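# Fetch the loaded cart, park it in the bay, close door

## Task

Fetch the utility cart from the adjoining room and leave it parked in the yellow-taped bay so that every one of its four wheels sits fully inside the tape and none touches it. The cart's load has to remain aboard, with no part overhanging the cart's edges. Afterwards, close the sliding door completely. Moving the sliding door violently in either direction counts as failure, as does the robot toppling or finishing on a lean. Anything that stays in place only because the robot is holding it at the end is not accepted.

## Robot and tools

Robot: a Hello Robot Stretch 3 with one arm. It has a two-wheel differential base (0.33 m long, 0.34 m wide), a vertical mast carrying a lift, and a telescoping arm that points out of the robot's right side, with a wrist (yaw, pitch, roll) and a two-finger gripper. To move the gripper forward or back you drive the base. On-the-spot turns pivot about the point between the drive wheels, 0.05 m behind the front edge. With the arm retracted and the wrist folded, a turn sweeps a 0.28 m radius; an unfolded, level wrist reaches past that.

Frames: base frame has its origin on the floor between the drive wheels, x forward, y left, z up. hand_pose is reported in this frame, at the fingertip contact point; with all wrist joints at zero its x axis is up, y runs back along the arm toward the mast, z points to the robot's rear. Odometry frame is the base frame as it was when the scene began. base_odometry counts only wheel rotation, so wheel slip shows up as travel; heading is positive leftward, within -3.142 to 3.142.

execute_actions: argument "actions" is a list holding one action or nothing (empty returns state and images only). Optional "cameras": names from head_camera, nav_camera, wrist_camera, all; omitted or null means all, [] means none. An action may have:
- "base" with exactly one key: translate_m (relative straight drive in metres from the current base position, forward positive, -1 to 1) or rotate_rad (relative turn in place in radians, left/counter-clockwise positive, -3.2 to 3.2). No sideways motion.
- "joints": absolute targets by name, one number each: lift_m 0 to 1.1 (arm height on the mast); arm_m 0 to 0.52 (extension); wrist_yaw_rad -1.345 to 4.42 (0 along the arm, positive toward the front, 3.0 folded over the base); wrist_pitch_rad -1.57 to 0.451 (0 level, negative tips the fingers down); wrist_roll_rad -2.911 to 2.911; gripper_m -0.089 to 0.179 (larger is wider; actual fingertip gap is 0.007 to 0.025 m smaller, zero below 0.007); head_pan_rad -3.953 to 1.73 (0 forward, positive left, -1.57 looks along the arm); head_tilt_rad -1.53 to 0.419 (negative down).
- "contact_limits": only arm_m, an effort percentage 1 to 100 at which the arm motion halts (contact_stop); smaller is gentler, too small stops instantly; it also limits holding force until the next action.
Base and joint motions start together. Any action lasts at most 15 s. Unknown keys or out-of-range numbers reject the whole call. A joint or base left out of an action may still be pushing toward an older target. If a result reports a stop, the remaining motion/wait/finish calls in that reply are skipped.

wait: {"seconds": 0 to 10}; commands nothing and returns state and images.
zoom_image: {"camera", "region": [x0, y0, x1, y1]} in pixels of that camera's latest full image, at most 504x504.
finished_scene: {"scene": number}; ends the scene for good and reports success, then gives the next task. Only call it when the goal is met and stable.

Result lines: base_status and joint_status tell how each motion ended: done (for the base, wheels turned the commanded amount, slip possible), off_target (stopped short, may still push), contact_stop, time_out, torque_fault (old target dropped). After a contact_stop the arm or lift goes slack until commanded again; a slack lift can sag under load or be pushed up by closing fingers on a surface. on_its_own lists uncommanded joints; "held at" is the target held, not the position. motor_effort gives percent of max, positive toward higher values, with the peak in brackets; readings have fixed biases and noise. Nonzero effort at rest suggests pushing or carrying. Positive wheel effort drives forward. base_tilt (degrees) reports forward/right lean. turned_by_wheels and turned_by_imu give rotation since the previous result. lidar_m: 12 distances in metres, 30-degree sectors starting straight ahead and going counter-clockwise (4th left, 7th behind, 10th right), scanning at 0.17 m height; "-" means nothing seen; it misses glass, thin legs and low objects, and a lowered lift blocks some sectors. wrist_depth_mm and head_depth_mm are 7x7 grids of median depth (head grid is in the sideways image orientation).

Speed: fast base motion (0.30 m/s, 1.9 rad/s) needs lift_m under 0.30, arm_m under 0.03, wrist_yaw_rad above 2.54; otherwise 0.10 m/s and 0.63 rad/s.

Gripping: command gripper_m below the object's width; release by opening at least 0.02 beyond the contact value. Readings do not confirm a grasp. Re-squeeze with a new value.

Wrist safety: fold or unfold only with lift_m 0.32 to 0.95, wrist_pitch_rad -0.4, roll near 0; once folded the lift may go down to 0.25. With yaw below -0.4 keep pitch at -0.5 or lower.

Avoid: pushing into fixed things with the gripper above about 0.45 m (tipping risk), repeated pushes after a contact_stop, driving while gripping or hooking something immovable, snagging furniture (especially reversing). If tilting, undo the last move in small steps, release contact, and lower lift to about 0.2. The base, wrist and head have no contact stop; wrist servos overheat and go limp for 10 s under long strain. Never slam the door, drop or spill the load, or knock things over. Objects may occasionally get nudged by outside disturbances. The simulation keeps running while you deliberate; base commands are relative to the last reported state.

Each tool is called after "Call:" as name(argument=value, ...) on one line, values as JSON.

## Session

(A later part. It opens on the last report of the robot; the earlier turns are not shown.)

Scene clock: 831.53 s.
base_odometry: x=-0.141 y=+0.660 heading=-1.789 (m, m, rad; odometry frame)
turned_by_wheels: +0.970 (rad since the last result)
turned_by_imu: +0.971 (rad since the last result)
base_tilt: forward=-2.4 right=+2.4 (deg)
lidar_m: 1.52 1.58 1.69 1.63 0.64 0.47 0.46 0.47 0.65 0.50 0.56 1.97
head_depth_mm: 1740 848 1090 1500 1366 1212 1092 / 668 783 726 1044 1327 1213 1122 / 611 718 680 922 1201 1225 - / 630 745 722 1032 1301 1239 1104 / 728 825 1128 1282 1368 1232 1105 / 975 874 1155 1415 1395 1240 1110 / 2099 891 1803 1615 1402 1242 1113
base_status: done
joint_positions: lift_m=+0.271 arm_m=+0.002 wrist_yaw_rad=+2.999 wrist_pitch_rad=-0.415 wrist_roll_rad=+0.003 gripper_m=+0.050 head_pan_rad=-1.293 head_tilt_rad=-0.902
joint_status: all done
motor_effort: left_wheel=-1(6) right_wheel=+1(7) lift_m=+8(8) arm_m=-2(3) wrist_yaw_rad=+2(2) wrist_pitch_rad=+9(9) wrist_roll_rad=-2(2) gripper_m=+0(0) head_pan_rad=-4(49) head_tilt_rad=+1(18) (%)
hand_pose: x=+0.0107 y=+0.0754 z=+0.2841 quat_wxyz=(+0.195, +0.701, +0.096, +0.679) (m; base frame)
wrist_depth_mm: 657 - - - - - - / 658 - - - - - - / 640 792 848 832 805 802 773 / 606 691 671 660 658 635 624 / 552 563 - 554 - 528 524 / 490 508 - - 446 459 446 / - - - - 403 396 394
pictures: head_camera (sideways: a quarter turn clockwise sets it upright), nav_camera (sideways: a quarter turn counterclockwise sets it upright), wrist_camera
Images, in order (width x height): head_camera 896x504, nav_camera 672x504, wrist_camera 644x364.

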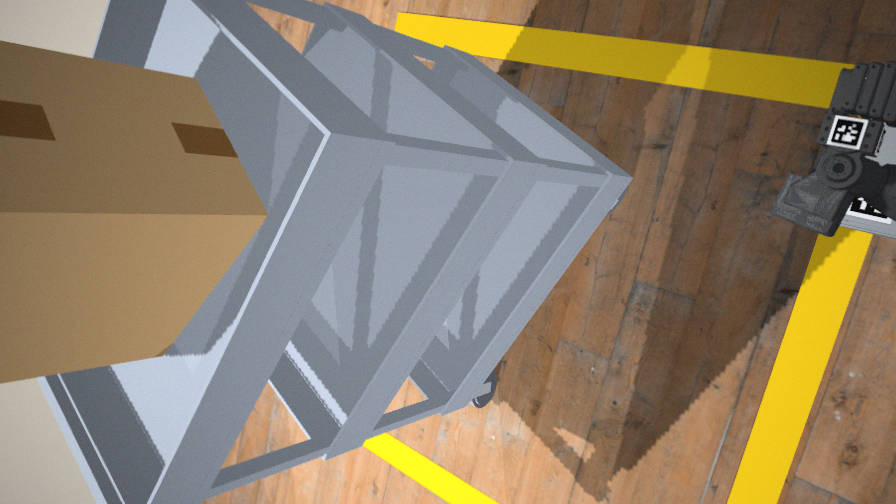

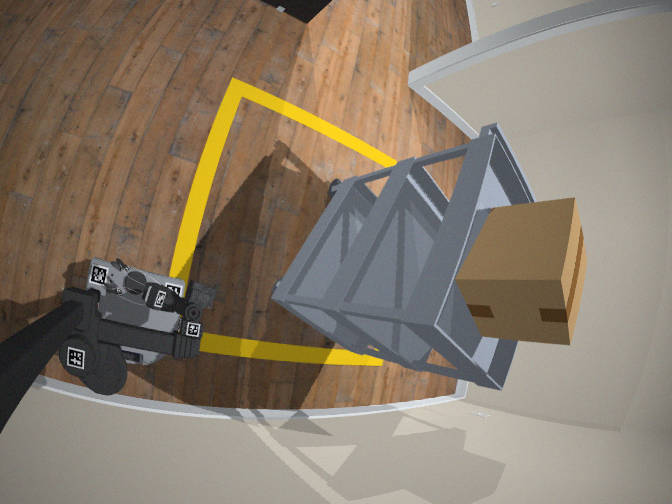

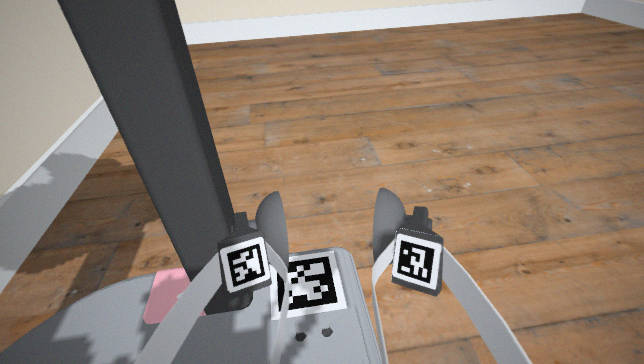

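Call:
execute_actions(actions=[{"base":{"translate_m":0.44},"joints":{"lift_m":0.36,"head_pan_rad":-1.6,"head_tilt_rad":-0.95}}], cameras=[])

Call:
execute_actions(actions=[{"joints":{"wrist_yaw_rad":0.0,"gripper_m":0.15}}], cameras=[])

Call:
execute_actions(actions=[{"joints":{"wrist_roll_rad":1.57,"wrist_pitch_rad":-0.12,"lift_m":0.096,"arm_m":0.1}}])

Scene clock: 862.73 s.
base_odometry: x=-0.236 y=+0.231 heading=-1.789 (m, m, rad; odometry frame)
turned_by_wheels: +0.000 (rad since the last result)
turned_by_imu: +0.000 (rad since the last result)
base_tilt: forward=-2.3 right=+2.4 (deg)
lidar_m: 1.08 1.12 1.62 1.63 1.26 0.93 0.89 0.93 0.61 0.62 1.64 1.11
head_depth_mm: 625 701 1044 993 1252 1194 1092 / 665 737 1069 1015 1277 1209 - / 712 776 1097 1283 1305 1221 - / 945 810 1129 1317 1357 1230 1090 / 905 788 1092 1346 1373 1217 1104 / 1900 785 1815 1552 1373 1225 1109 / 1954 2116 1817 1568 1375 1228 1108
base_status: done
joint_positions: lift_m=+0.359 arm_m=+0.002 wrist_yaw_rad=+2.999 wrist_pitch_rad=-0.415 wrist_roll_rad=+0.003 gripper_m=+0.050 head_pan_rad=-1.594 head_tilt_rad=-0.938
joint_status: all done
motor_effort: left_wheel=-1(6) right_wheel=+1(5) lift_m=+33(37) arm_m=-3(2) wrist_yaw_rad=+1(2) wrist_pitch_rad=+9(9) wrist_roll_rad=-2(2) gripper_m=+0(0) head_pan_rad=-2(31) head_tilt_rad=-7(12) (%)
hand_pose: x=+0.0107 y=+0.0754 z=+0.3725 quat_wxyz=(+0.195, +0.701, +0.096, +0.679) (m; base frame)
wrist_depth_mm: - - - - - - - / - - - - - - - / - - - - - 962 953 / 854 838 829 806 793 780 766 / 702 691 - 667 - 652 637 / 599 589 - 573 542 551 547 / 515 525 - - 491 481 481
pictures: none
No camera images: the call's "cameras" was empty. Leave "cameras" out to get every camera's image.

Scene clock: 865.23 s.
base_odometry: x=-0.236 y=+0.231 heading=-1.789 (m, m, rad; odometry frame)
turned_by_wheels: +0.000 (rad since the last result)
turned_by_imu: +0.000 (rad since the last result)
base_tilt: forward=-2.4 right=+2.4 (deg)
lidar_m: 1.08 1.12 1.62 1.63 1.26 0.92 0.89 0.93 0.61 0.62 1.64 1.11
head_depth_mm: 624 703 1039 993 1248 1202 1091 / 665 736 1078 1012 1279 1212 - / 710 774 1102 1282 1308 1225 - / 944 813 1136 1315 1366 1214 1111 / 905 787 1090 1353 1363 1218 1102 / 1912 781 1803 1560 1376 1218 1104 / 1936 2113 1830 1571 1372 1232 1108
base_status: not commanded
joint_positions: lift_m=+0.359 arm_m=+0.002 wrist_yaw_rad=+0.002 wrist_pitch_rad=-0.415 wrist_roll_rad=+0.002 gripper_m=+0.150 head_pan_rad=-1.594 head_tilt_rad=-0.938
joint_status: all done
motor_effort: left_wheel=-1(2) right_wheel=+1(1) lift_m=+33(33) arm_m=-2(3) wrist_yaw_rad=-3(3) wrist_pitch_rad=+10(10) wrist_roll_rad=-1(2) gripper_m=+1(97) head_pan_rad=-4(3) head_tilt_rad=-7(8) (%)
hand_pose: x=-0.0210 y=-0.3718 z=+0.3725 quat_wxyz=(+0.692, +0.147, -0.692, -0.145) (m; base frame)
wrist_depth_mm: - - - - - - - / - - - 876 817 778 969 / - - 667 704 691 672 633 / 868 840 650 522 472 538 497 / 691 714 681 667 623 448 389 / 590 - 574 569 566 542 540 / 514 511 504 501 495 487 485
pictures: none
No camera images: the call's "cameras" was empty. Leave "cameras" out to get every camera's image.

Scene clock: 868.47 s.
base_odometry: x=-0.236 y=+0.231 heading=-1.789 (m, m, rad; odometry frame)
turned_by_wheels: +0.000 (rad since the last result)
turned_by_imu: +0.000 (rad since the last result)
base_tilt: forward=-2.3 right=+2.4 (deg)
lidar_m: 1.08 1.12 1.62 1.63 1.26 0.93 0.89 0.93 0.61 0.62 1.65 1.12
head_depth_mm: 626 701 1043 987 1248 1194 1096 / 665 737 1076 1011 1284 1205 1119 / 711 774 1101 1287 1313 1245 - / 949 814 1133 1314 1363 1215 1118 / 906 783 1087 1348 1367 1223 1100 / 1907 783 1801 1548 1368 1219 1102 / 1951 2129 1813 1567 1368 1227 1105
base_status: not commanded
joint_positions: lift_m=+0.097 arm_m=+0.100 wrist_yaw_rad=+0.002 wrist_pitch_rad=-0.141 wrist_roll_rad=+1.569 gripper_m=+0.150 head_pan_rad=-1.594 head_tilt_rad=-0.938
joint_status: all done
motor_effort: left_wheel=-1(1) right_wheel=+2(1) lift_m=+7(29) arm_m=+4(5) wrist_yaw_rad=-2(3) wrist_pitch_rad=+13(14) wrist_roll_rad=+0(1) gripper_m=+1(0) head_pan_rad=-4(4) head_tilt_rad=-7(7) (%)
hand_pose: x=-0.0210 y=-0.4950 z=+0.1755 quat_wxyz=(+0.001, +0.001, -0.998, -0.071) (m; base frame)
wrist_depth_mm: 392 - - 251 453 274 196 / 385 636 - 273 464 277 198 / 384 617 784 303 474 282 199 / 380 602 - 337 483 284 202 / 372 501 - 378 459 348 203 / 379 - 434 434 461 313 190 / - - - - 514 295 222
pictures: head_camera (sideways: a quarter turn clockwise sets it upright), nav_camera (sideways: a quarter turn counterclockwise sets it upright), wrist_camera
Images, in order (width x height): head_camera 896x504, nav_camera 672x504, wrist_camera 644x364.

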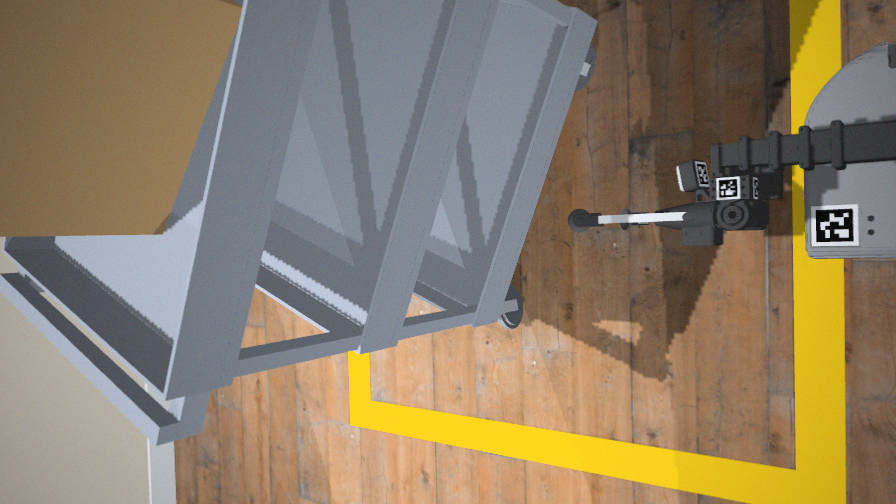

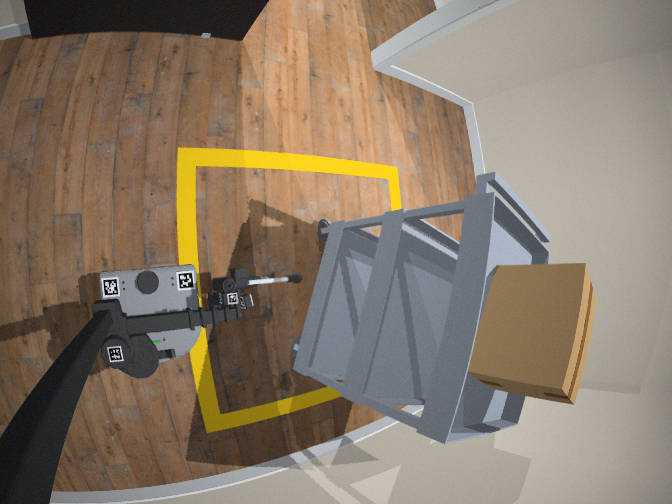

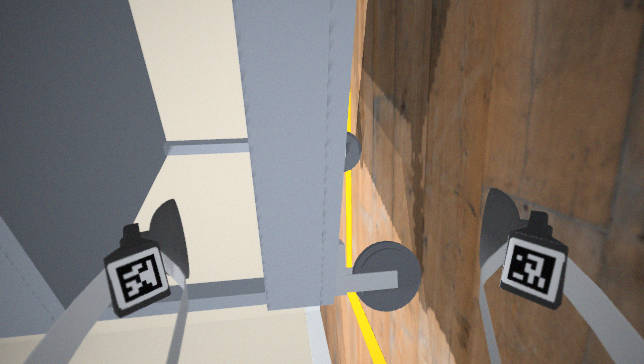

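Call:
execute_actions(actions=[{"joints":{"arm_m":0.27,"lift_m":0.10}}], cameras=["wrist_camera","head_camera"])

Scene clock: 883.57 s.
base_odometry: x=-0.236 y=+0.231 heading=-1.789 (m, m, rad; odometry frame)
turned_by_wheels: +0.000 (rad since the last result)
turned_by_imu: +0.001 (rad since the last result)
base_tilt: forward=-2.4 right=+2.4 (deg)
lidar_m: 1.08 1.12 1.62 1.63 1.26 0.92 0.89 0.93 0.61 0.62 1.64 1.12
head_depth_mm: 626 702 1048 985 1256 1201 1094 / 665 736 1079 1013 1293 1206 1121 / 710 777 1106 1286 1329 1201 - / 941 809 1137 1314 1363 1214 1120 / 903 785 1092 1352 1369 1221 1105 / 1903 780 1808 1556 1365 1219 1098 / 1936 2115 1814 1572 1368 1223 1106
base_status: not commanded
joint_positions: lift_m=+0.099 arm_m=+0.270 wrist_yaw_rad=+0.001 wrist_pitch_rad=-0.140 wrist_roll_rad=+1.569 gripper_m=+0.150 head_pan_rad=-1.594 head_tilt_rad=-0.938
joint_status: all done
motor_effort: left_wheel=-1(1) right_wheel=+1(1) lift_m=+33(35) arm_m=+4(4) wrist_yaw_rad=-1(2) wrist_pitch_rad=+13(13) wrist_roll_rad=+0(0) gripper_m=+1(0) head_pan_rad=-4(4) head_tilt_rad=-7(7) (%)
hand_pose: x=-0.0211 y=-0.6650 z=+0.1780 quat_wxyz=(+0.001, +0.001, -0.998, -0.070) (m; base frame)
wrist_depth_mm: 389 - 101 104 108 275 199 / 386 - 111 114 118 280 199 / 381 598 122 125 131 284 202 / 376 - 138 139 148 287 204 / 370 - 158 155 171 350 205 / 356 - - 177 393 316 192 / 345 - - 206 294 295 224
pictures: head_camera (sideways: a quarter turn clockwise sets it upright), wrist_camera
Images, in order (width x height): head_camera 896x504, wrist_camera 644x364.

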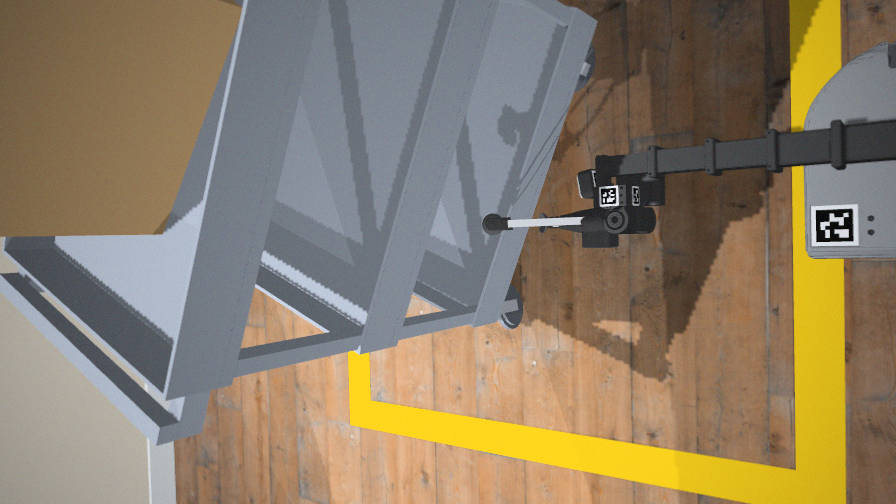

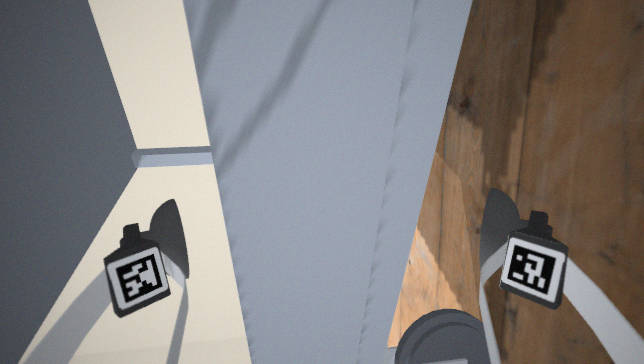

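Good depth (≈140 mm). Grip.

Call:
execute_actions(actions=[{"joints":{"gripper_m":0.04}}], cameras=["wrist_camera"])

Call:
execute_actions(actions=[{"joints":{"arm_m":0.19},"contact_limits":{"arm_m":60}}])

Scene clock: 886.77 s.
base_odometry: x=-0.236 y=+0.231 heading=-1.789 (m, m, rad; odometry frame)
turned_by_wheels: +0.000 (rad since the last result)
turned_by_imu: +0.000 (rad since the last result)
base_tilt: forward=-2.3 right=+2.4 (deg)
lidar_m: 1.08 1.12 1.62 1.63 1.26 0.93 0.89 0.93 0.61 0.62 1.64 1.12
head_depth_mm: 626 701 1046 981 1256 1207 1092 / 664 739 1074 1010 1283 1203 1126 / 713 785 1097 1287 1332 1201 - / 947 811 1129 1308 1361 1211 1121 / 903 783 1089 1351 1367 1217 1098 / 1903 779 1805 1558 1373 1225 1101 / 1949 2122 1815 1563 1378 1225 1106
base_status: not commanded
joint_positions: lift_m=+0.099 arm_m=+0.270 wrist_yaw_rad=+0.005 wrist_pitch_rad=-0.127 wrist_roll_rad=+1.583 gripper_m=+0.042 head_pan_rad=-1.594 head_tilt_rad=-0.938
joint_status: all done
motor_effort: left_wheel=-1(1) right_wheel=-1(2) lift_m=+32(33) arm_m=+0(4) wrist_yaw_rad=-6(6) wrist_pitch_rad=+5(12) wrist_roll_rad=-5(5) gripper_m=-29(100) head_pan_rad=-4(3) head_tilt_rad=-7(7) (%)
hand_pose: x=-0.0202 y=-0.6661 z=+0.1814 quat_wxyz=(-0.006, +0.002, -0.998, -0.064) (m; base frame)
wrist_depth_mm: 380 - 100 103 106 267 201 / 378 - 110 112 116 287 203 / 371 602 121 123 129 291 206 / 363 592 137 137 144 296 207 / 359 - 150 153 159 282 210 / 351 - 179 175 193 278 213 / - - - 203 289 296 207
pictures: wrist_camera
Images, in order (width x height): wrist_camera 644x364.

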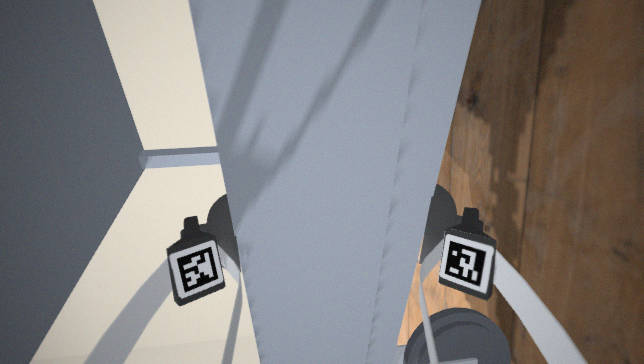

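Scene clock: 888.90 s.
base_odometry: x=-0.236 y=+0.231 heading=-1.789 (m, m, rad; odometry frame)
turned_by_wheels: +0.000 (rad since the last result)
turned_by_imu: +0.000 (rad since the last result)
base_tilt: forward=-2.4 right=+2.4 (deg)
lidar_m: 1.08 1.12 1.62 1.63 1.26 0.93 0.89 0.93 0.60 0.60 1.64 1.11
head_depth_mm: 611 698 699 986 1248 1195 1095 / 644 732 1051 1013 1276 1208 1117 / 686 764 1074 1038 1297 1168 - / 947 814 1110 1290 1336 1207 1123 / 932 787 1057 1322 1362 1220 1098 / 1906 750 1809 1559 1373 1226 1106 / 1932 2127 1821 1576 1375 1223 1104
base_status: not commanded
joint_positions: lift_m=+0.099 arm_m=+0.190 wrist_yaw_rad=-0.002 wrist_pitch_rad=-0.135 wrist_roll_rad=+1.575 gripper_m=+0.044 head_pan_rad=-1.594 head_tilt_rad=-0.939
joint_status: all done
motor_effort: left_wheel=-1(5) right_wheel=+1(10) lift_m=+30(32) arm_m=-3(12) wrist_yaw_rad=+3(33) wrist_pitch_rad=+9(26) wrist_roll_rad=-2(5) gripper_m=+0(29) head_pan_rad=-5(3) head_tilt_rad=-7(7) (%)
contact_limits: arm_m 40 (drawing in: default 24, maximum 40; extending or still: default 35, maximum 56)
hand_pose: x=-0.0219 y=-0.5859 z=+0.1794 quat_wxyz=(-0.002, -0.001, -0.998, -0.068) (m; base frame)
wrist_depth_mm: 387 - 152 153 363 279 199 / 379 - 165 165 367 283 201 / 376 605 - 179 403 286 204 / 372 600 652 195 414 290 205 / 366 - - 216 417 296 207 / 361 - - 239 326 291 209 / - - 305 270 482 285 212
pictures: head_camera (sideways: a quarter turn clockwise sets it upright), nav_camera (sideways: a quarter turn counterclockwise sets it upright), wrist_camera
Images, in order (width x height): head_camera 896x504, nav_camera 672x504, wrist_camera 644x364.

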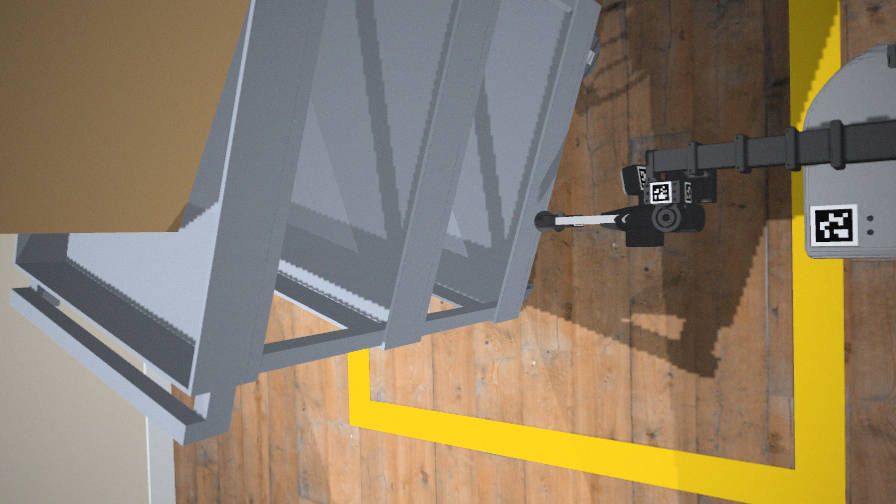

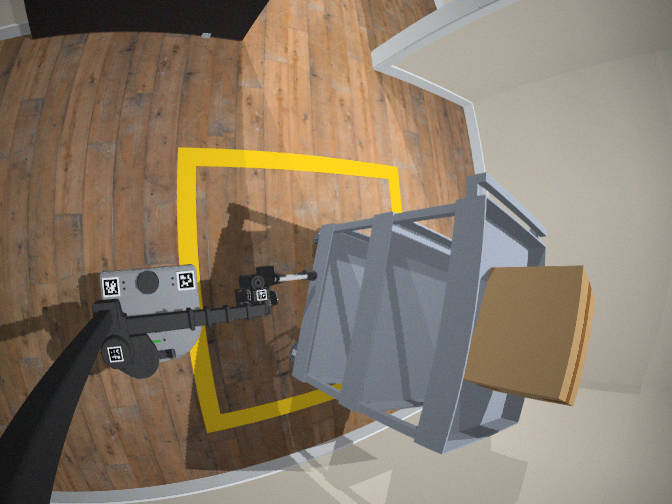

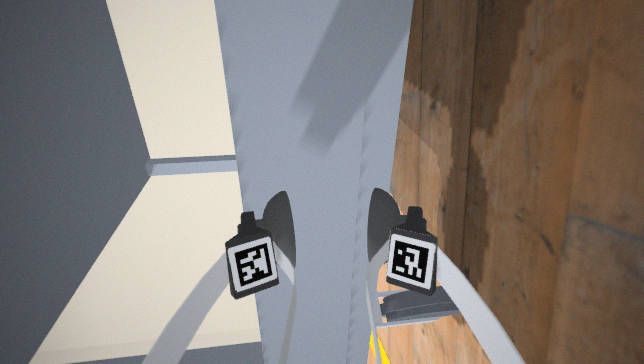

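Call:
execute_actions(actions=[{"joints":{"gripper_m":0.15}}], cameras=[])

Call:
execute_actions(actions=[{"joints":{"arm_m":0.285}}], cameras=["wrist_camera"])

Call:
execute_actions(actions=[{"joints":{"gripper_m":0.03}}], cameras=["wrist_camera"])

Scene clock: 894.40 s.
base_odometry: x=-0.236 y=+0.231 heading=-1.789 (m, m, rad; odometry frame)
turned_by_wheels: +0.000 (rad since the last result)
turned_by_imu: +0.000 (rad since the last result)
base_tilt: forward=-2.4 right=+2.4 (deg)
lidar_m: 1.08 1.12 1.62 1.63 1.26 0.93 0.90 0.93 0.60 0.60 1.64 1.12
head_depth_mm: 612 701 698 986 1252 1200 1084 / 646 735 1050 1006 1273 1205 1120 / 687 767 1080 1033 1310 1178 - / 945 812 1106 1288 1334 1209 1120 / 930 789 1056 1316 1359 1228 1096 / 1906 753 1796 1569 1370 1221 1103 / 1949 2138 1818 1561 1375 1232 1103
base_status: not commanded
joint_positions: lift_m=+0.099 arm_m=+0.190 wrist_yaw_rad=-0.002 wrist_pitch_rad=-0.135 wrist_roll_rad=+1.575 gripper_m=+0.150 head_pan_rad=-1.594 head_tilt_rad=-0.939
joint_status: all done
motor_effort: left_wheel=-1(1) right_wheel=+0(2) lift_m=+30(30) arm_m=-3(3) wrist_yaw_rad=+3(3) wrist_pitch_rad=+10(9) wrist_roll_rad=-2(2) gripper_m=+2(97) head_pan_rad=-3(4) head_tilt_rad=-6(7) (%)
hand_pose: x=-0.0219 y=-0.5859 z=+0.1794 quat_wxyz=(-0.002, -0.001, -0.998, -0.068) (m; base frame)
wrist_depth_mm: 389 - 152 153 361 278 199 / 382 - 165 165 366 282 201 / 374 607 - 179 405 287 203 / 371 587 649 195 412 289 206 / 363 493 - 214 461 359 208 / 352 - - 239 344 321 194 / 331 - - 269 481 303 227
pictures: none
No camera images: the call's "cameras" was empty. Leave "cameras" out to get every camera's image.

Scene clock: 896.33 s.
base_odometry: x=-0.236 y=+0.231 heading=-1.789 (m, m, rad; odometry frame)
turned_by_wheels: +0.000 (rad since the last result)
turned_by_imu: +0.000 (rad since the last result)
base_tilt: forward=-2.4 right=+2.4 (deg)
lidar_m: 1.08 1.12 1.63 1.63 1.26 0.93 0.89 0.93 0.60 0.60 1.64 1.12
head_depth_mm: 614 696 698 985 1249 1204 1090 / 647 733 1049 1009 1280 1209 1121 / 684 765 1077 1032 1261 1209 - / 941 811 1110 1285 1333 1205 1116 / 929 789 1059 1319 1366 1214 1098 / 1896 751 1804 1555 1374 1219 1108 / 1948 2135 1825 1563 1372 1230 1106
base_status: not commanded
joint_positions: lift_m=+0.099 arm_m=+0.285 wrist_yaw_rad=-0.001 wrist_pitch_rad=-0.136 wrist_roll_rad=+1.575 gripper_m=+0.150 head_pan_rad=-1.594 head_tilt_rad=-0.939
joint_status: all done
motor_effort: left_wheel=-1(1) right_wheel=+1(2) lift_m=+30(30) arm_m=+4(5) wrist_yaw_rad=+2(3) wrist_pitch_rad=+10(10) wrist_roll_rad=-3(2) gripper_m=+1(1) head_pan_rad=-3(4) head_tilt_rad=-7(7) (%)
hand_pose: x=-0.0217 y=-0.6803 z=+0.1794 quat_wxyz=(-0.002, -0.001, -0.998, -0.068) (m; base frame)
wrist_depth_mm: 389 - 68 71 73 76 199 / 383 - 74 76 79 83 200 / 377 - 80 83 86 92 203 / 371 545 87 90 95 245 205 / 368 - 96 100 104 108 207 / 354 - 108 111 117 317 194 / - - 124 125 133 269 226
pictures: wrist_camera
Images, in order (width x height): wrist_camera 644x364.

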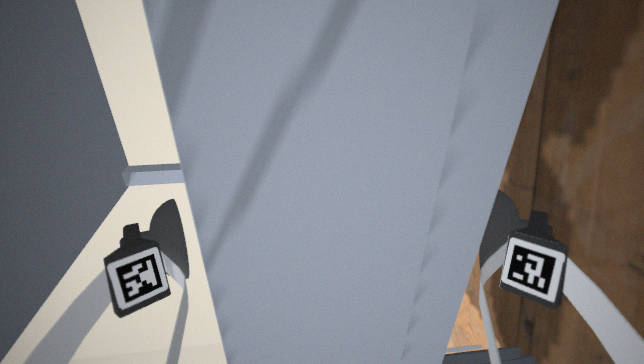

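Scene clock: 898.03 s.
base_odometry: x=-0.236 y=+0.231 heading=-1.789 (m, m, rad; odometry frame)
turned_by_wheels: +0.000 (rad since the last result)
turned_by_imu: +0.000 (rad since the last result)
base_tilt: forward=-2.4 right=+2.3 (deg)
lidar_m: 1.08 1.12 1.62 1.63 1.26 0.93 0.89 0.93 0.60 0.60 1.64 1.11
head_depth_mm: 613 699 697 987 1250 1197 1099 / 646 733 1056 1009 1287 1197 1118 / 685 767 1079 1038 1261 1203 - / 942 813 1107 1289 1324 1215 1117 / 927 785 1059 1321 1371 1212 1097 / 1898 753 1802 1556 1367 1221 1105 / 1961 2112 1813 1571 1379 1227 1105
base_status: not commanded
joint_positions: lift_m=+0.099 arm_m=+0.285 wrist_yaw_rad=-0.001 wrist_pitch_rad=-0.147 wrist_roll_rad=+1.575 gripper_m=+0.033 head_pan_rad=-1.594 head_tilt_rad=-0.939
joint_status: all done
motor_effort: left_wheel=-1(1) right_wheel=+1(1) lift_m=+29(30) arm_m=+5(4) wrist_yaw_rad=+2(2) wrist_pitch_rad=+17(19) wrist_roll_rad=-3(2) gripper_m=-81(100) head_pan_rad=-4(3) head_tilt_rad=-7(7) (%)
hand_pose: x=-0.0217 y=-0.6796 z=+0.1765 quat_wxyz=(-0.002, -0.001, -0.997, -0.074) (m; base frame)
wrist_depth_mm: 396 - 69 71 74 77 196 / 390 - 74 77 80 85 198 / 386 - 80 83 87 94 200 / 376 540 87 91 96 242 202 / 375 - 95 101 106 114 204 / - - 106 112 118 304 199 / - - 121 126 136 274 220
pictures: wrist_camera
Images, in order (width x height): wrist_camera 644x364.

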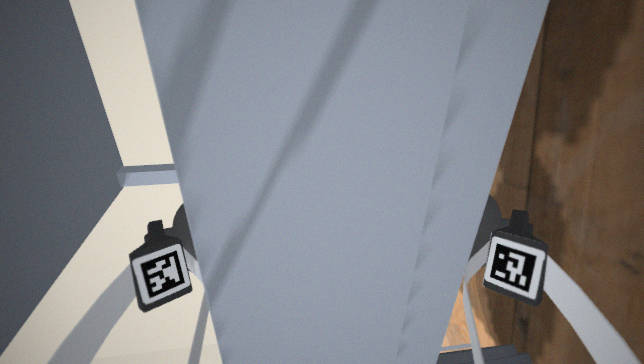

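Call:
execute_actions(actions=[{"joints":{"arm_m":0.2},"contact_limits":{"arm_m":40}}])

Scene clock: 901.77 s.
base_odometry: x=-0.236 y=+0.231 heading=-1.790 (m, m, rad; odometry frame)
turned_by_wheels: -0.001 (rad since the last result)
turned_by_imu: -0.001 (rad since the last result)
base_tilt: forward=-2.4 right=+2.4 (deg)
lidar_m: 1.08 1.12 1.61 1.63 1.26 0.93 0.90 0.93 0.56 0.56 1.64 1.12
head_depth_mm: 583 676 675 967 1226 1202 1092 / 610 710 678 991 1258 1209 1121 / 637 744 697 1008 1266 1173 - / 932 793 1062 1016 1290 1208 1118 / 956 788 778 1040 1336 1222 1100 / 1947 723 1755 1566 1369 1223 1103 / 1946 2110 1807 1567 1364 1231 1102
base_status: not commanded
joint_positions: lift_m=+0.100 arm_m=+0.201 wrist_yaw_rad=-0.036 wrist_pitch_rad=-0.132 wrist_roll_rad=+1.566 gripper_m=+0.053 head_pan_rad=-1.594 head_tilt_rad=-0.940
joint_status: all done
on_its_own: gripper_m is held at +0.052, not at your +0.030, by its stall guard, which is still easing; wrist_yaw_rad is at rest, and its effort (+46) is outside its rest range (-12 to +12)
motor_effort: left_wheel=-7(11) right_wheel=+14(24) lift_m=+29(29) arm_m=-8(14) wrist_yaw_rad=+46(69) wrist_pitch_rad=+8(17) wrist_roll_rad=+1(5) gripper_m=-29(50) head_pan_rad=-3(4) head_tilt_rad=-6(7) (%)
contact_limits: arm_m 40 (drawing in: default 24, maximum 40; extending or still: default 35, maximum 56)
hand_pose: x=-0.0304 y=-0.5963 z=+0.1803 quat_wxyz=(+0.002, -0.018, -0.998, -0.066) (m; base frame)
wrist_depth_mm: 381 - 103 105 109 266 201 / 375 - 109 111 115 284 202 / 372 - 116 118 123 288 204 / 371 574 124 126 130 292 207 / 364 - 130 134 139 264 208 / 359 - 142 144 151 300 210 / - - - 155 165 270 202
pictures: head_camera (sideways: a quarter turn clockwise sets it upright), nav_camera (sideways: a quarter turn counterclockwise sets it upright), wrist_camera
Images, in order (width x height): head_camera 896x504, nav_camera 672x504, wrist_camera 644x364.

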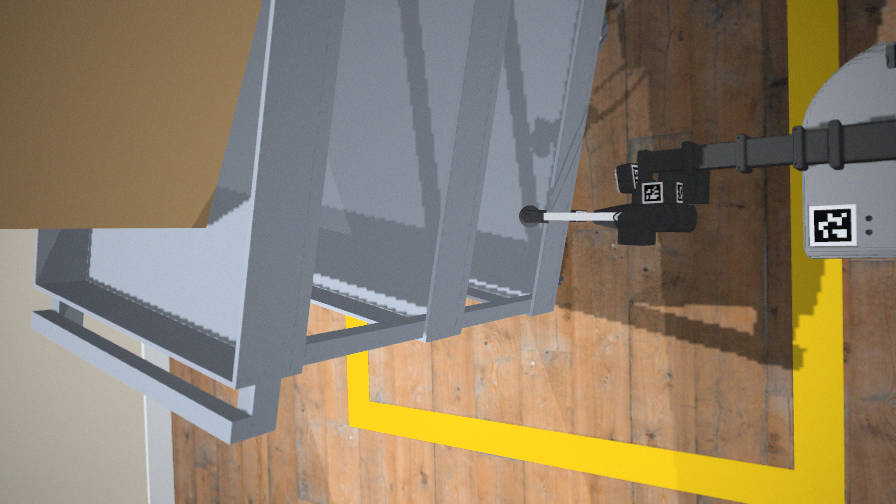

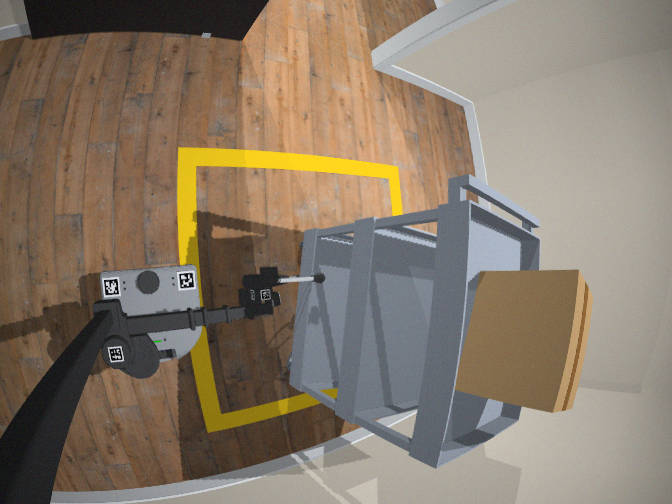

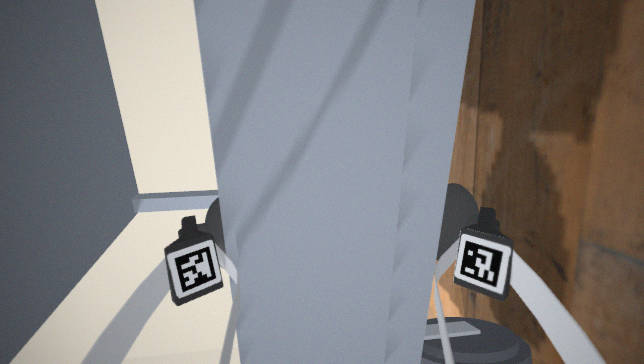

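Call:
execute_actions(actions=[{"base":{"translate_m":0.07},"joints":{"wrist_yaw_rad":-0.03,"arm_m":0.17},"contact_limits":{"arm_m":40}}])

Scene clock: 905.37 s.
base_odometry: x=-0.251 y=+0.162 heading=-1.791 (m, m, rad; odometry frame)
turned_by_wheels: -0.001 (rad since the last result)
turned_by_imu: -0.001 (rad since the last result)
base_tilt: forward=-2.4 right=+2.3 (deg)
lidar_m: 1.00 1.05 1.51 1.63 1.36 1.00 0.96 0.59 0.52 0.52 1.60 1.04
head_depth_mm: 555 639 646 962 1163 1196 1091 / 585 681 660 969 1215 1201 1123 / 626 735 676 972 1258 1181 - / 912 813 690 1001 1279 1194 1121 / 1879 764 732 1067 1336 1220 1099 / 1959 2031 1717 1563 1370 1219 1106 / 1956 2128 1804 1568 1373 1222 1097
base_status: done
joint_positions: lift_m=+0.100 arm_m=+0.170 wrist_yaw_rad=-0.073 wrist_pitch_rad=-0.135 wrist_roll_rad=+1.548 gripper_m=+0.063 head_pan_rad=-1.594 head_tilt_rad=-0.940
joint_status: wrist_yaw_rad off_target (ended at -0.073, target -0.030); the others done
on_its_own: gripper_m is held at +0.062, not at your +0.030, by its stall guard, which is not easing now; wrist_yaw_rad is at rest, and its effort (+55) is outside its rest range (-12 to +12)
motor_effort: left_wheel=-8(15) right_wheel=+16(38) lift_m=+29(29) arm_m=+2(13) wrist_yaw_rad=+55(100) wrist_pitch_rad=+9(9) wrist_roll_rad=+8(8) gripper_m=-25(25) head_pan_rad=-3(4) head_tilt_rad=-6(6) (%)
contact_limits: arm_m 40 (drawing in: default 24, maximum 40; extending or still: default 35, maximum 56)
hand_pose: x=-0.0397 y=-0.5648 z=+0.1797 quat_wxyz=(+0.009, -0.036, -0.997, -0.068) (m; base frame)
wrist_depth_mm: 380 - 98 101 104 255 203 / 377 - 105 107 111 270 204 / 373 - 113 115 119 288 205 / 371 569 121 123 128 290 206 / 367 - 129 133 138 262 206 / 378 - 141 144 152 250 208 / - - - 158 169 245 200
pictures: head_camera (sideways: a quarter turn clockwise sets it upright), nav_camera (sideways: a quarter turn counterclockwise sets it upright), wrist_camera
Images, in order (width x height): head_camera 896x504, nav_camera 672x504, wrist_camera 644x364.

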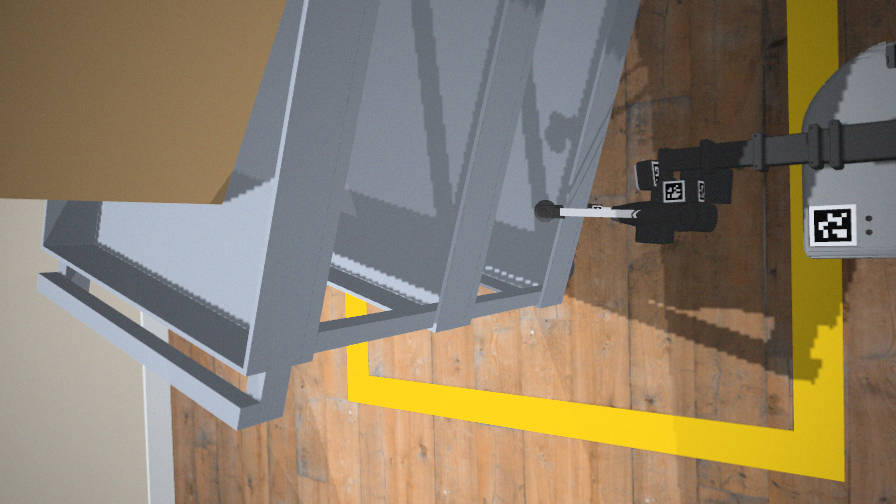

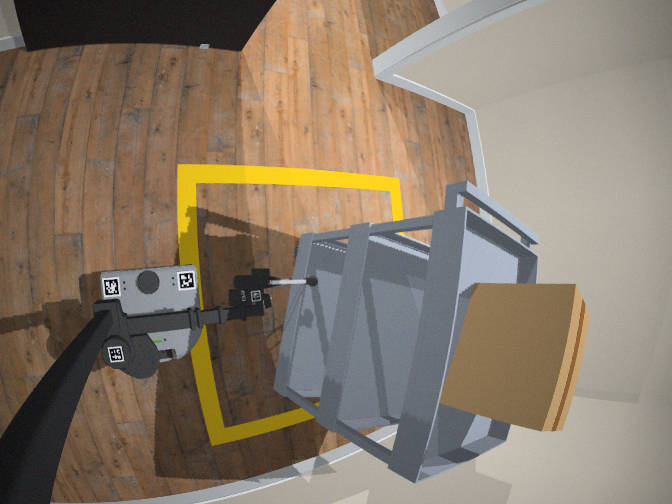

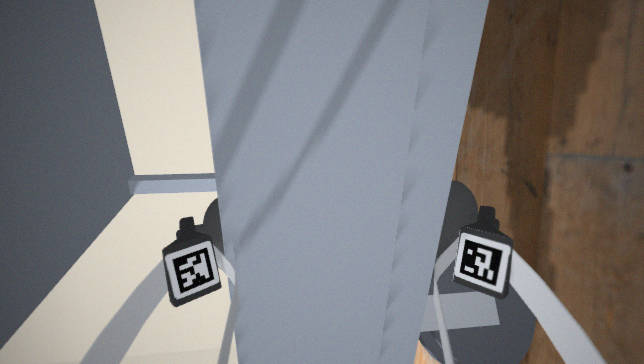

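Call:
execute_actions(actions=[{"joints":{"gripper_m":0.15,"wrist_yaw_rad":-0.07}}], cameras=[])

Call:
execute_actions(actions=[{"joints":{"arm_m":0.03,"wrist_yaw_rad":0.0,"head_pan_rad":-1.9,"head_tilt_rad":-0.9}}])

Scene clock: 908.23 s.
base_odometry: x=-0.251 y=+0.162 heading=-1.790 (m, m, rad; odometry frame)
turned_by_wheels: +0.001 (rad since the last result)
turned_by_imu: +0.001 (rad since the last result)
base_tilt: forward=-2.4 right=+2.4 (deg)
lidar_m: 1.01 1.05 1.52 1.63 1.36 1.00 0.96 0.59 0.52 0.52 1.60 1.04
head_depth_mm: 554 640 645 968 1168 1206 1092 / 585 679 659 970 1214 1207 1121 / 625 735 676 979 1244 1174 - / 915 810 694 1000 1284 1199 1116 / 1875 763 714 1067 1345 1224 1100 / 1946 2029 1732 1567 1371 1226 1106 / 1967 2134 1819 1563 1369 1230 1107
base_status: not commanded
joint_positions: lift_m=+0.100 arm_m=+0.170 wrist_yaw_rad=-0.072 wrist_pitch_rad=-0.139 wrist_roll_rad=+1.569 gripper_m=+0.150 head_pan_rad=-1.594 head_tilt_rad=-0.940
joint_status: all done
motor_effort: left_wheel=-1(3) right_wheel=+0(7) lift_m=+29(28) arm_m=+1(1) wrist_yaw_rad=+4(27) wrist_pitch_rad=+12(13) wrist_roll_rad=+0(10) gripper_m=+1(96) head_pan_rad=-4(3) head_tilt_rad=-5(6) (%)
hand_pose: x=-0.0395 y=-0.5647 z=+0.1786 quat_wxyz=(-0.001, -0.036, -0.997, -0.070) (m; base frame)
wrist_depth_mm: 388 - 97 100 104 264 199 / 383 - 104 107 111 268 201 / 377 - 111 114 119 285 202 / 372 560 120 123 128 288 204 / 368 - 131 132 139 333 206 / 355 - 143 144 153 250 193 / - - - 157 171 245 226
pictures: none
No camera images: the call's "cameras" was empty. Leave "cameras" out to get every camera's image.

Scene clock: 910.53 s.
base_odometry: x=-0.251 y=+0.162 heading=-1.790 (m, m, rad; odometry frame)
turned_by_wheels: +0.000 (rad since the last result)
turned_by_imu: +0.000 (rad since the last result)
base_tilt: forward=-2.3 right=+2.4 (deg)
lidar_m: 1.01 1.05 1.52 1.63 1.36 1.00 0.96 0.59 0.52 0.52 1.60 1.05
head_depth_mm: 1400 828 670 975 1323 1211 1091 / 543 666 718 1002 1213 1220 1127 / 554 648 691 1005 1215 1225 - / 568 666 687 1010 1215 1249 - / 581 685 685 1007 1227 1231 1107 / 594 803 683 1013 1217 1236 1107 / 1785 855 682 954 1395 1238 1115
base_status: not commanded
joint_positions: lift_m=+0.100 arm_m=+0.030 wrist_yaw_rad=-0.001 wrist_pitch_rad=-0.139 wrist_roll_rad=+1.569 gripper_m=+0.150 head_pan_rad=-1.893 head_tilt_rad=-0.902
joint_status: all done
motor_effort: left_wheel=-1(1) right_wheel=+0(1) lift_m=+29(29) arm_m=-3(3) wrist_yaw_rad=+1(1) wrist_pitch_rad=+12(12) wrist_roll_rad=+0(0) gripper_m=+1(0) head_pan_rad=-2(31) head_tilt_rad=+2(9) (%)
hand_pose: x=-0.0217 y=-0.4257 z=+0.1786 quat_wxyz=(+0.001, -0.001, -0.998, -0.070) (m; base frame)
wrist_depth_mm: 385 - - 221 461 279 200 / 385 624 - 237 471 283 201 / 378 606 716 256 482 285 203 / 370 601 - 280 403 289 205 / 366 - - 310 384 353 207 / 337 - 351 343 520 318 194 / - - - - 527 299 226
pictures: head_camera (sideways: a quarter turn clockwise sets it upright), nav_camera (sideways: a quarter turn counterclockwise sets it upright), wrist_camera
Images, in order (width x height): head_camera 896x504, nav_camera 672x504, wrist_camera 644x364.

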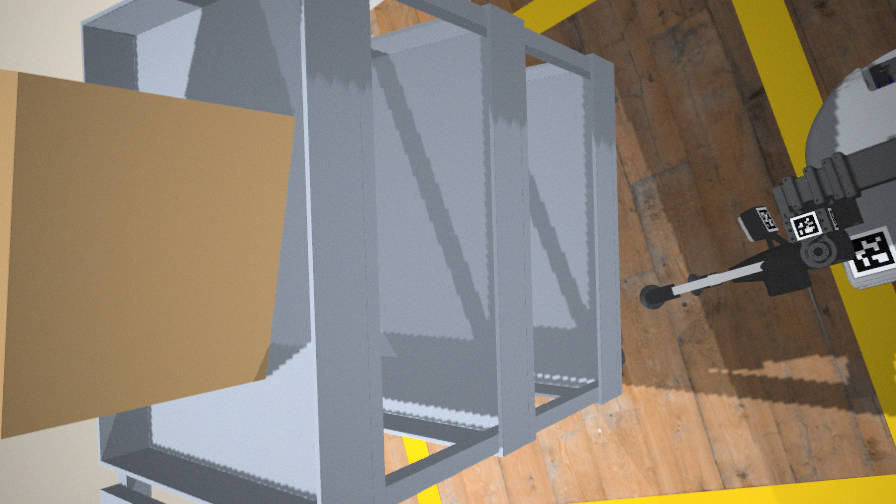

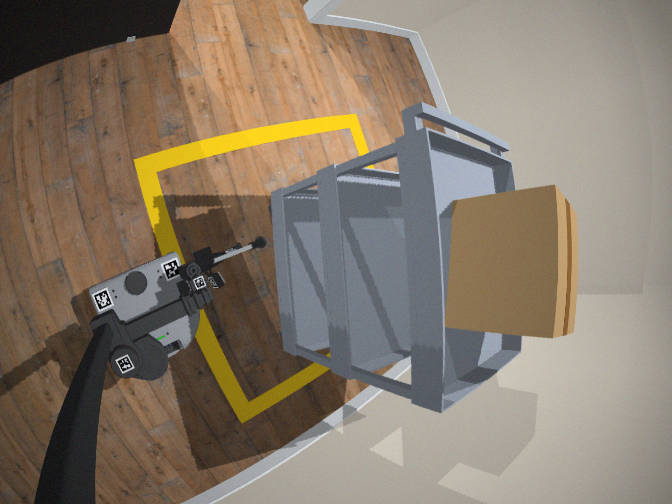

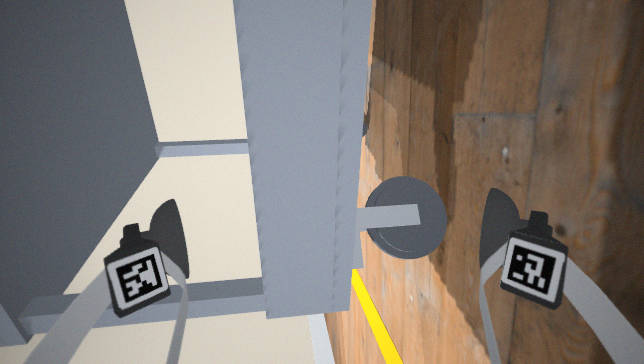

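Call:
execute_actions(actions=[{"base":{"translate_m":0.46},"joints":{"lift_m":0.8,"arm_m":0.0,"wrist_roll_rad":0.0,"wrist_pitch_rad":0.0,"gripper_m":0.15,"head_pan_rad":-0.3,"head_tilt_rad":-0.5}}])

Scene clock: 932.07 s.
base_odometry: x=-0.351 y=-0.287 heading=-1.790 (m, m, rad; odometry frame)
turned_by_wheels: +0.000 (rad since the last result)
turned_by_imu: +0.000 (rad since the last result)
base_tilt: forward=-2.3 right=+2.4 (deg)
lidar_m: 0.55 0.57 0.78 1.63 1.69 1.47 1.42 0.74 0.67 2.14 1.34 0.57
head_depth_mm: 484 532 595 2186 1812 1502 1250 / 469 515 569 608 688 841 1044 / 456 499 551 615 694 802 943 / 444 483 533 592 667 762 892 / 431 470 515 571 640 726 847 / 420 457 499 552 615 698 804 / 410 444 485 534 593 668 765
base_status: done
joint_positions: lift_m=+0.799 arm_m=+0.002 wrist_yaw_rad=-0.001 wrist_pitch_rad=-0.021 wrist_roll_rad=+0.004 gripper_m=+0.150 head_pan_rad=-0.307 head_tilt_rad=-0.507
joint_status: all done
joint sent to its limit — the command would take arm_m past its lower limit, so that joint was sent only as far as its limit.
motor_effort: left_wheel=-1(3) right_wheel=+1(4) lift_m=+33(35) arm_m=-3(4) wrist_yaw_rad=+2(1) wrist_pitch_rad=+13(15) wrist_roll_rad=-1(2) gripper_m=+0(1) head_pan_rad=+4(50) head_tilt_rad=+4(36) (%)
hand_pose: x=-0.0217 y=-0.4028 z=+0.9086 quat_wxyz=(+0.706, +0.007, -0.708, -0.008) (m; base frame)
wrist_depth_mm: 909 - - - - - - / - - - - - - - / - - - - - - - / - - - - - - 414 / - - - - - - 367 / - - - - - - 576 / - - - - - 822 647
pictures: head_camera (sideways: a quarter turn clockwise sets it upright), nav_camera (sideways: a quarter turn counterclockwise sets it upright), wrist_camera
Images, in order (width x height): head_camera 896x504, nav_camera 672x504, wrist_camera 644x364.

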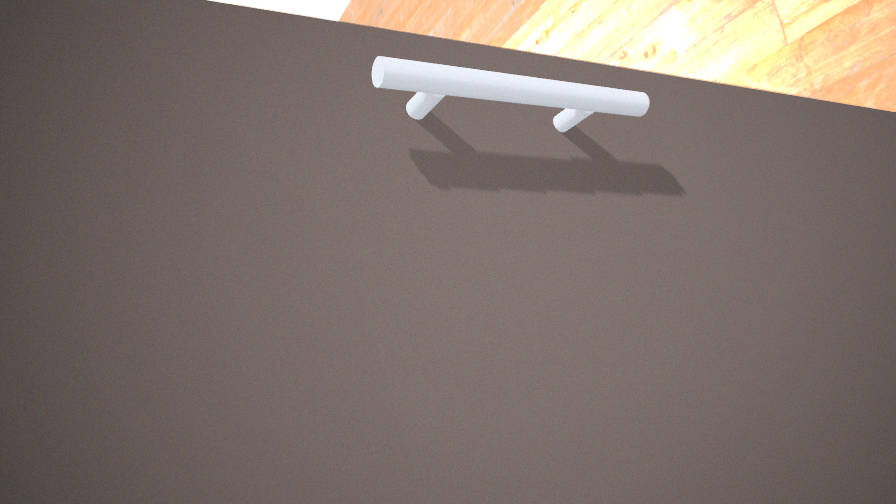

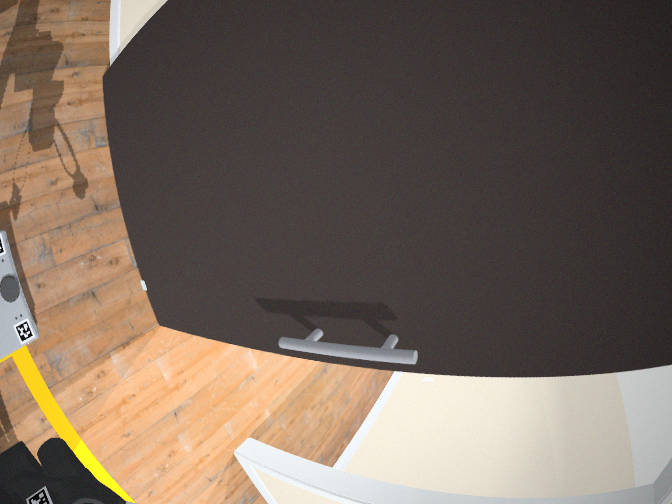

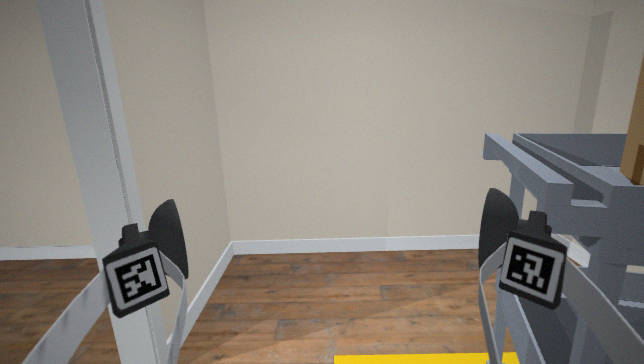

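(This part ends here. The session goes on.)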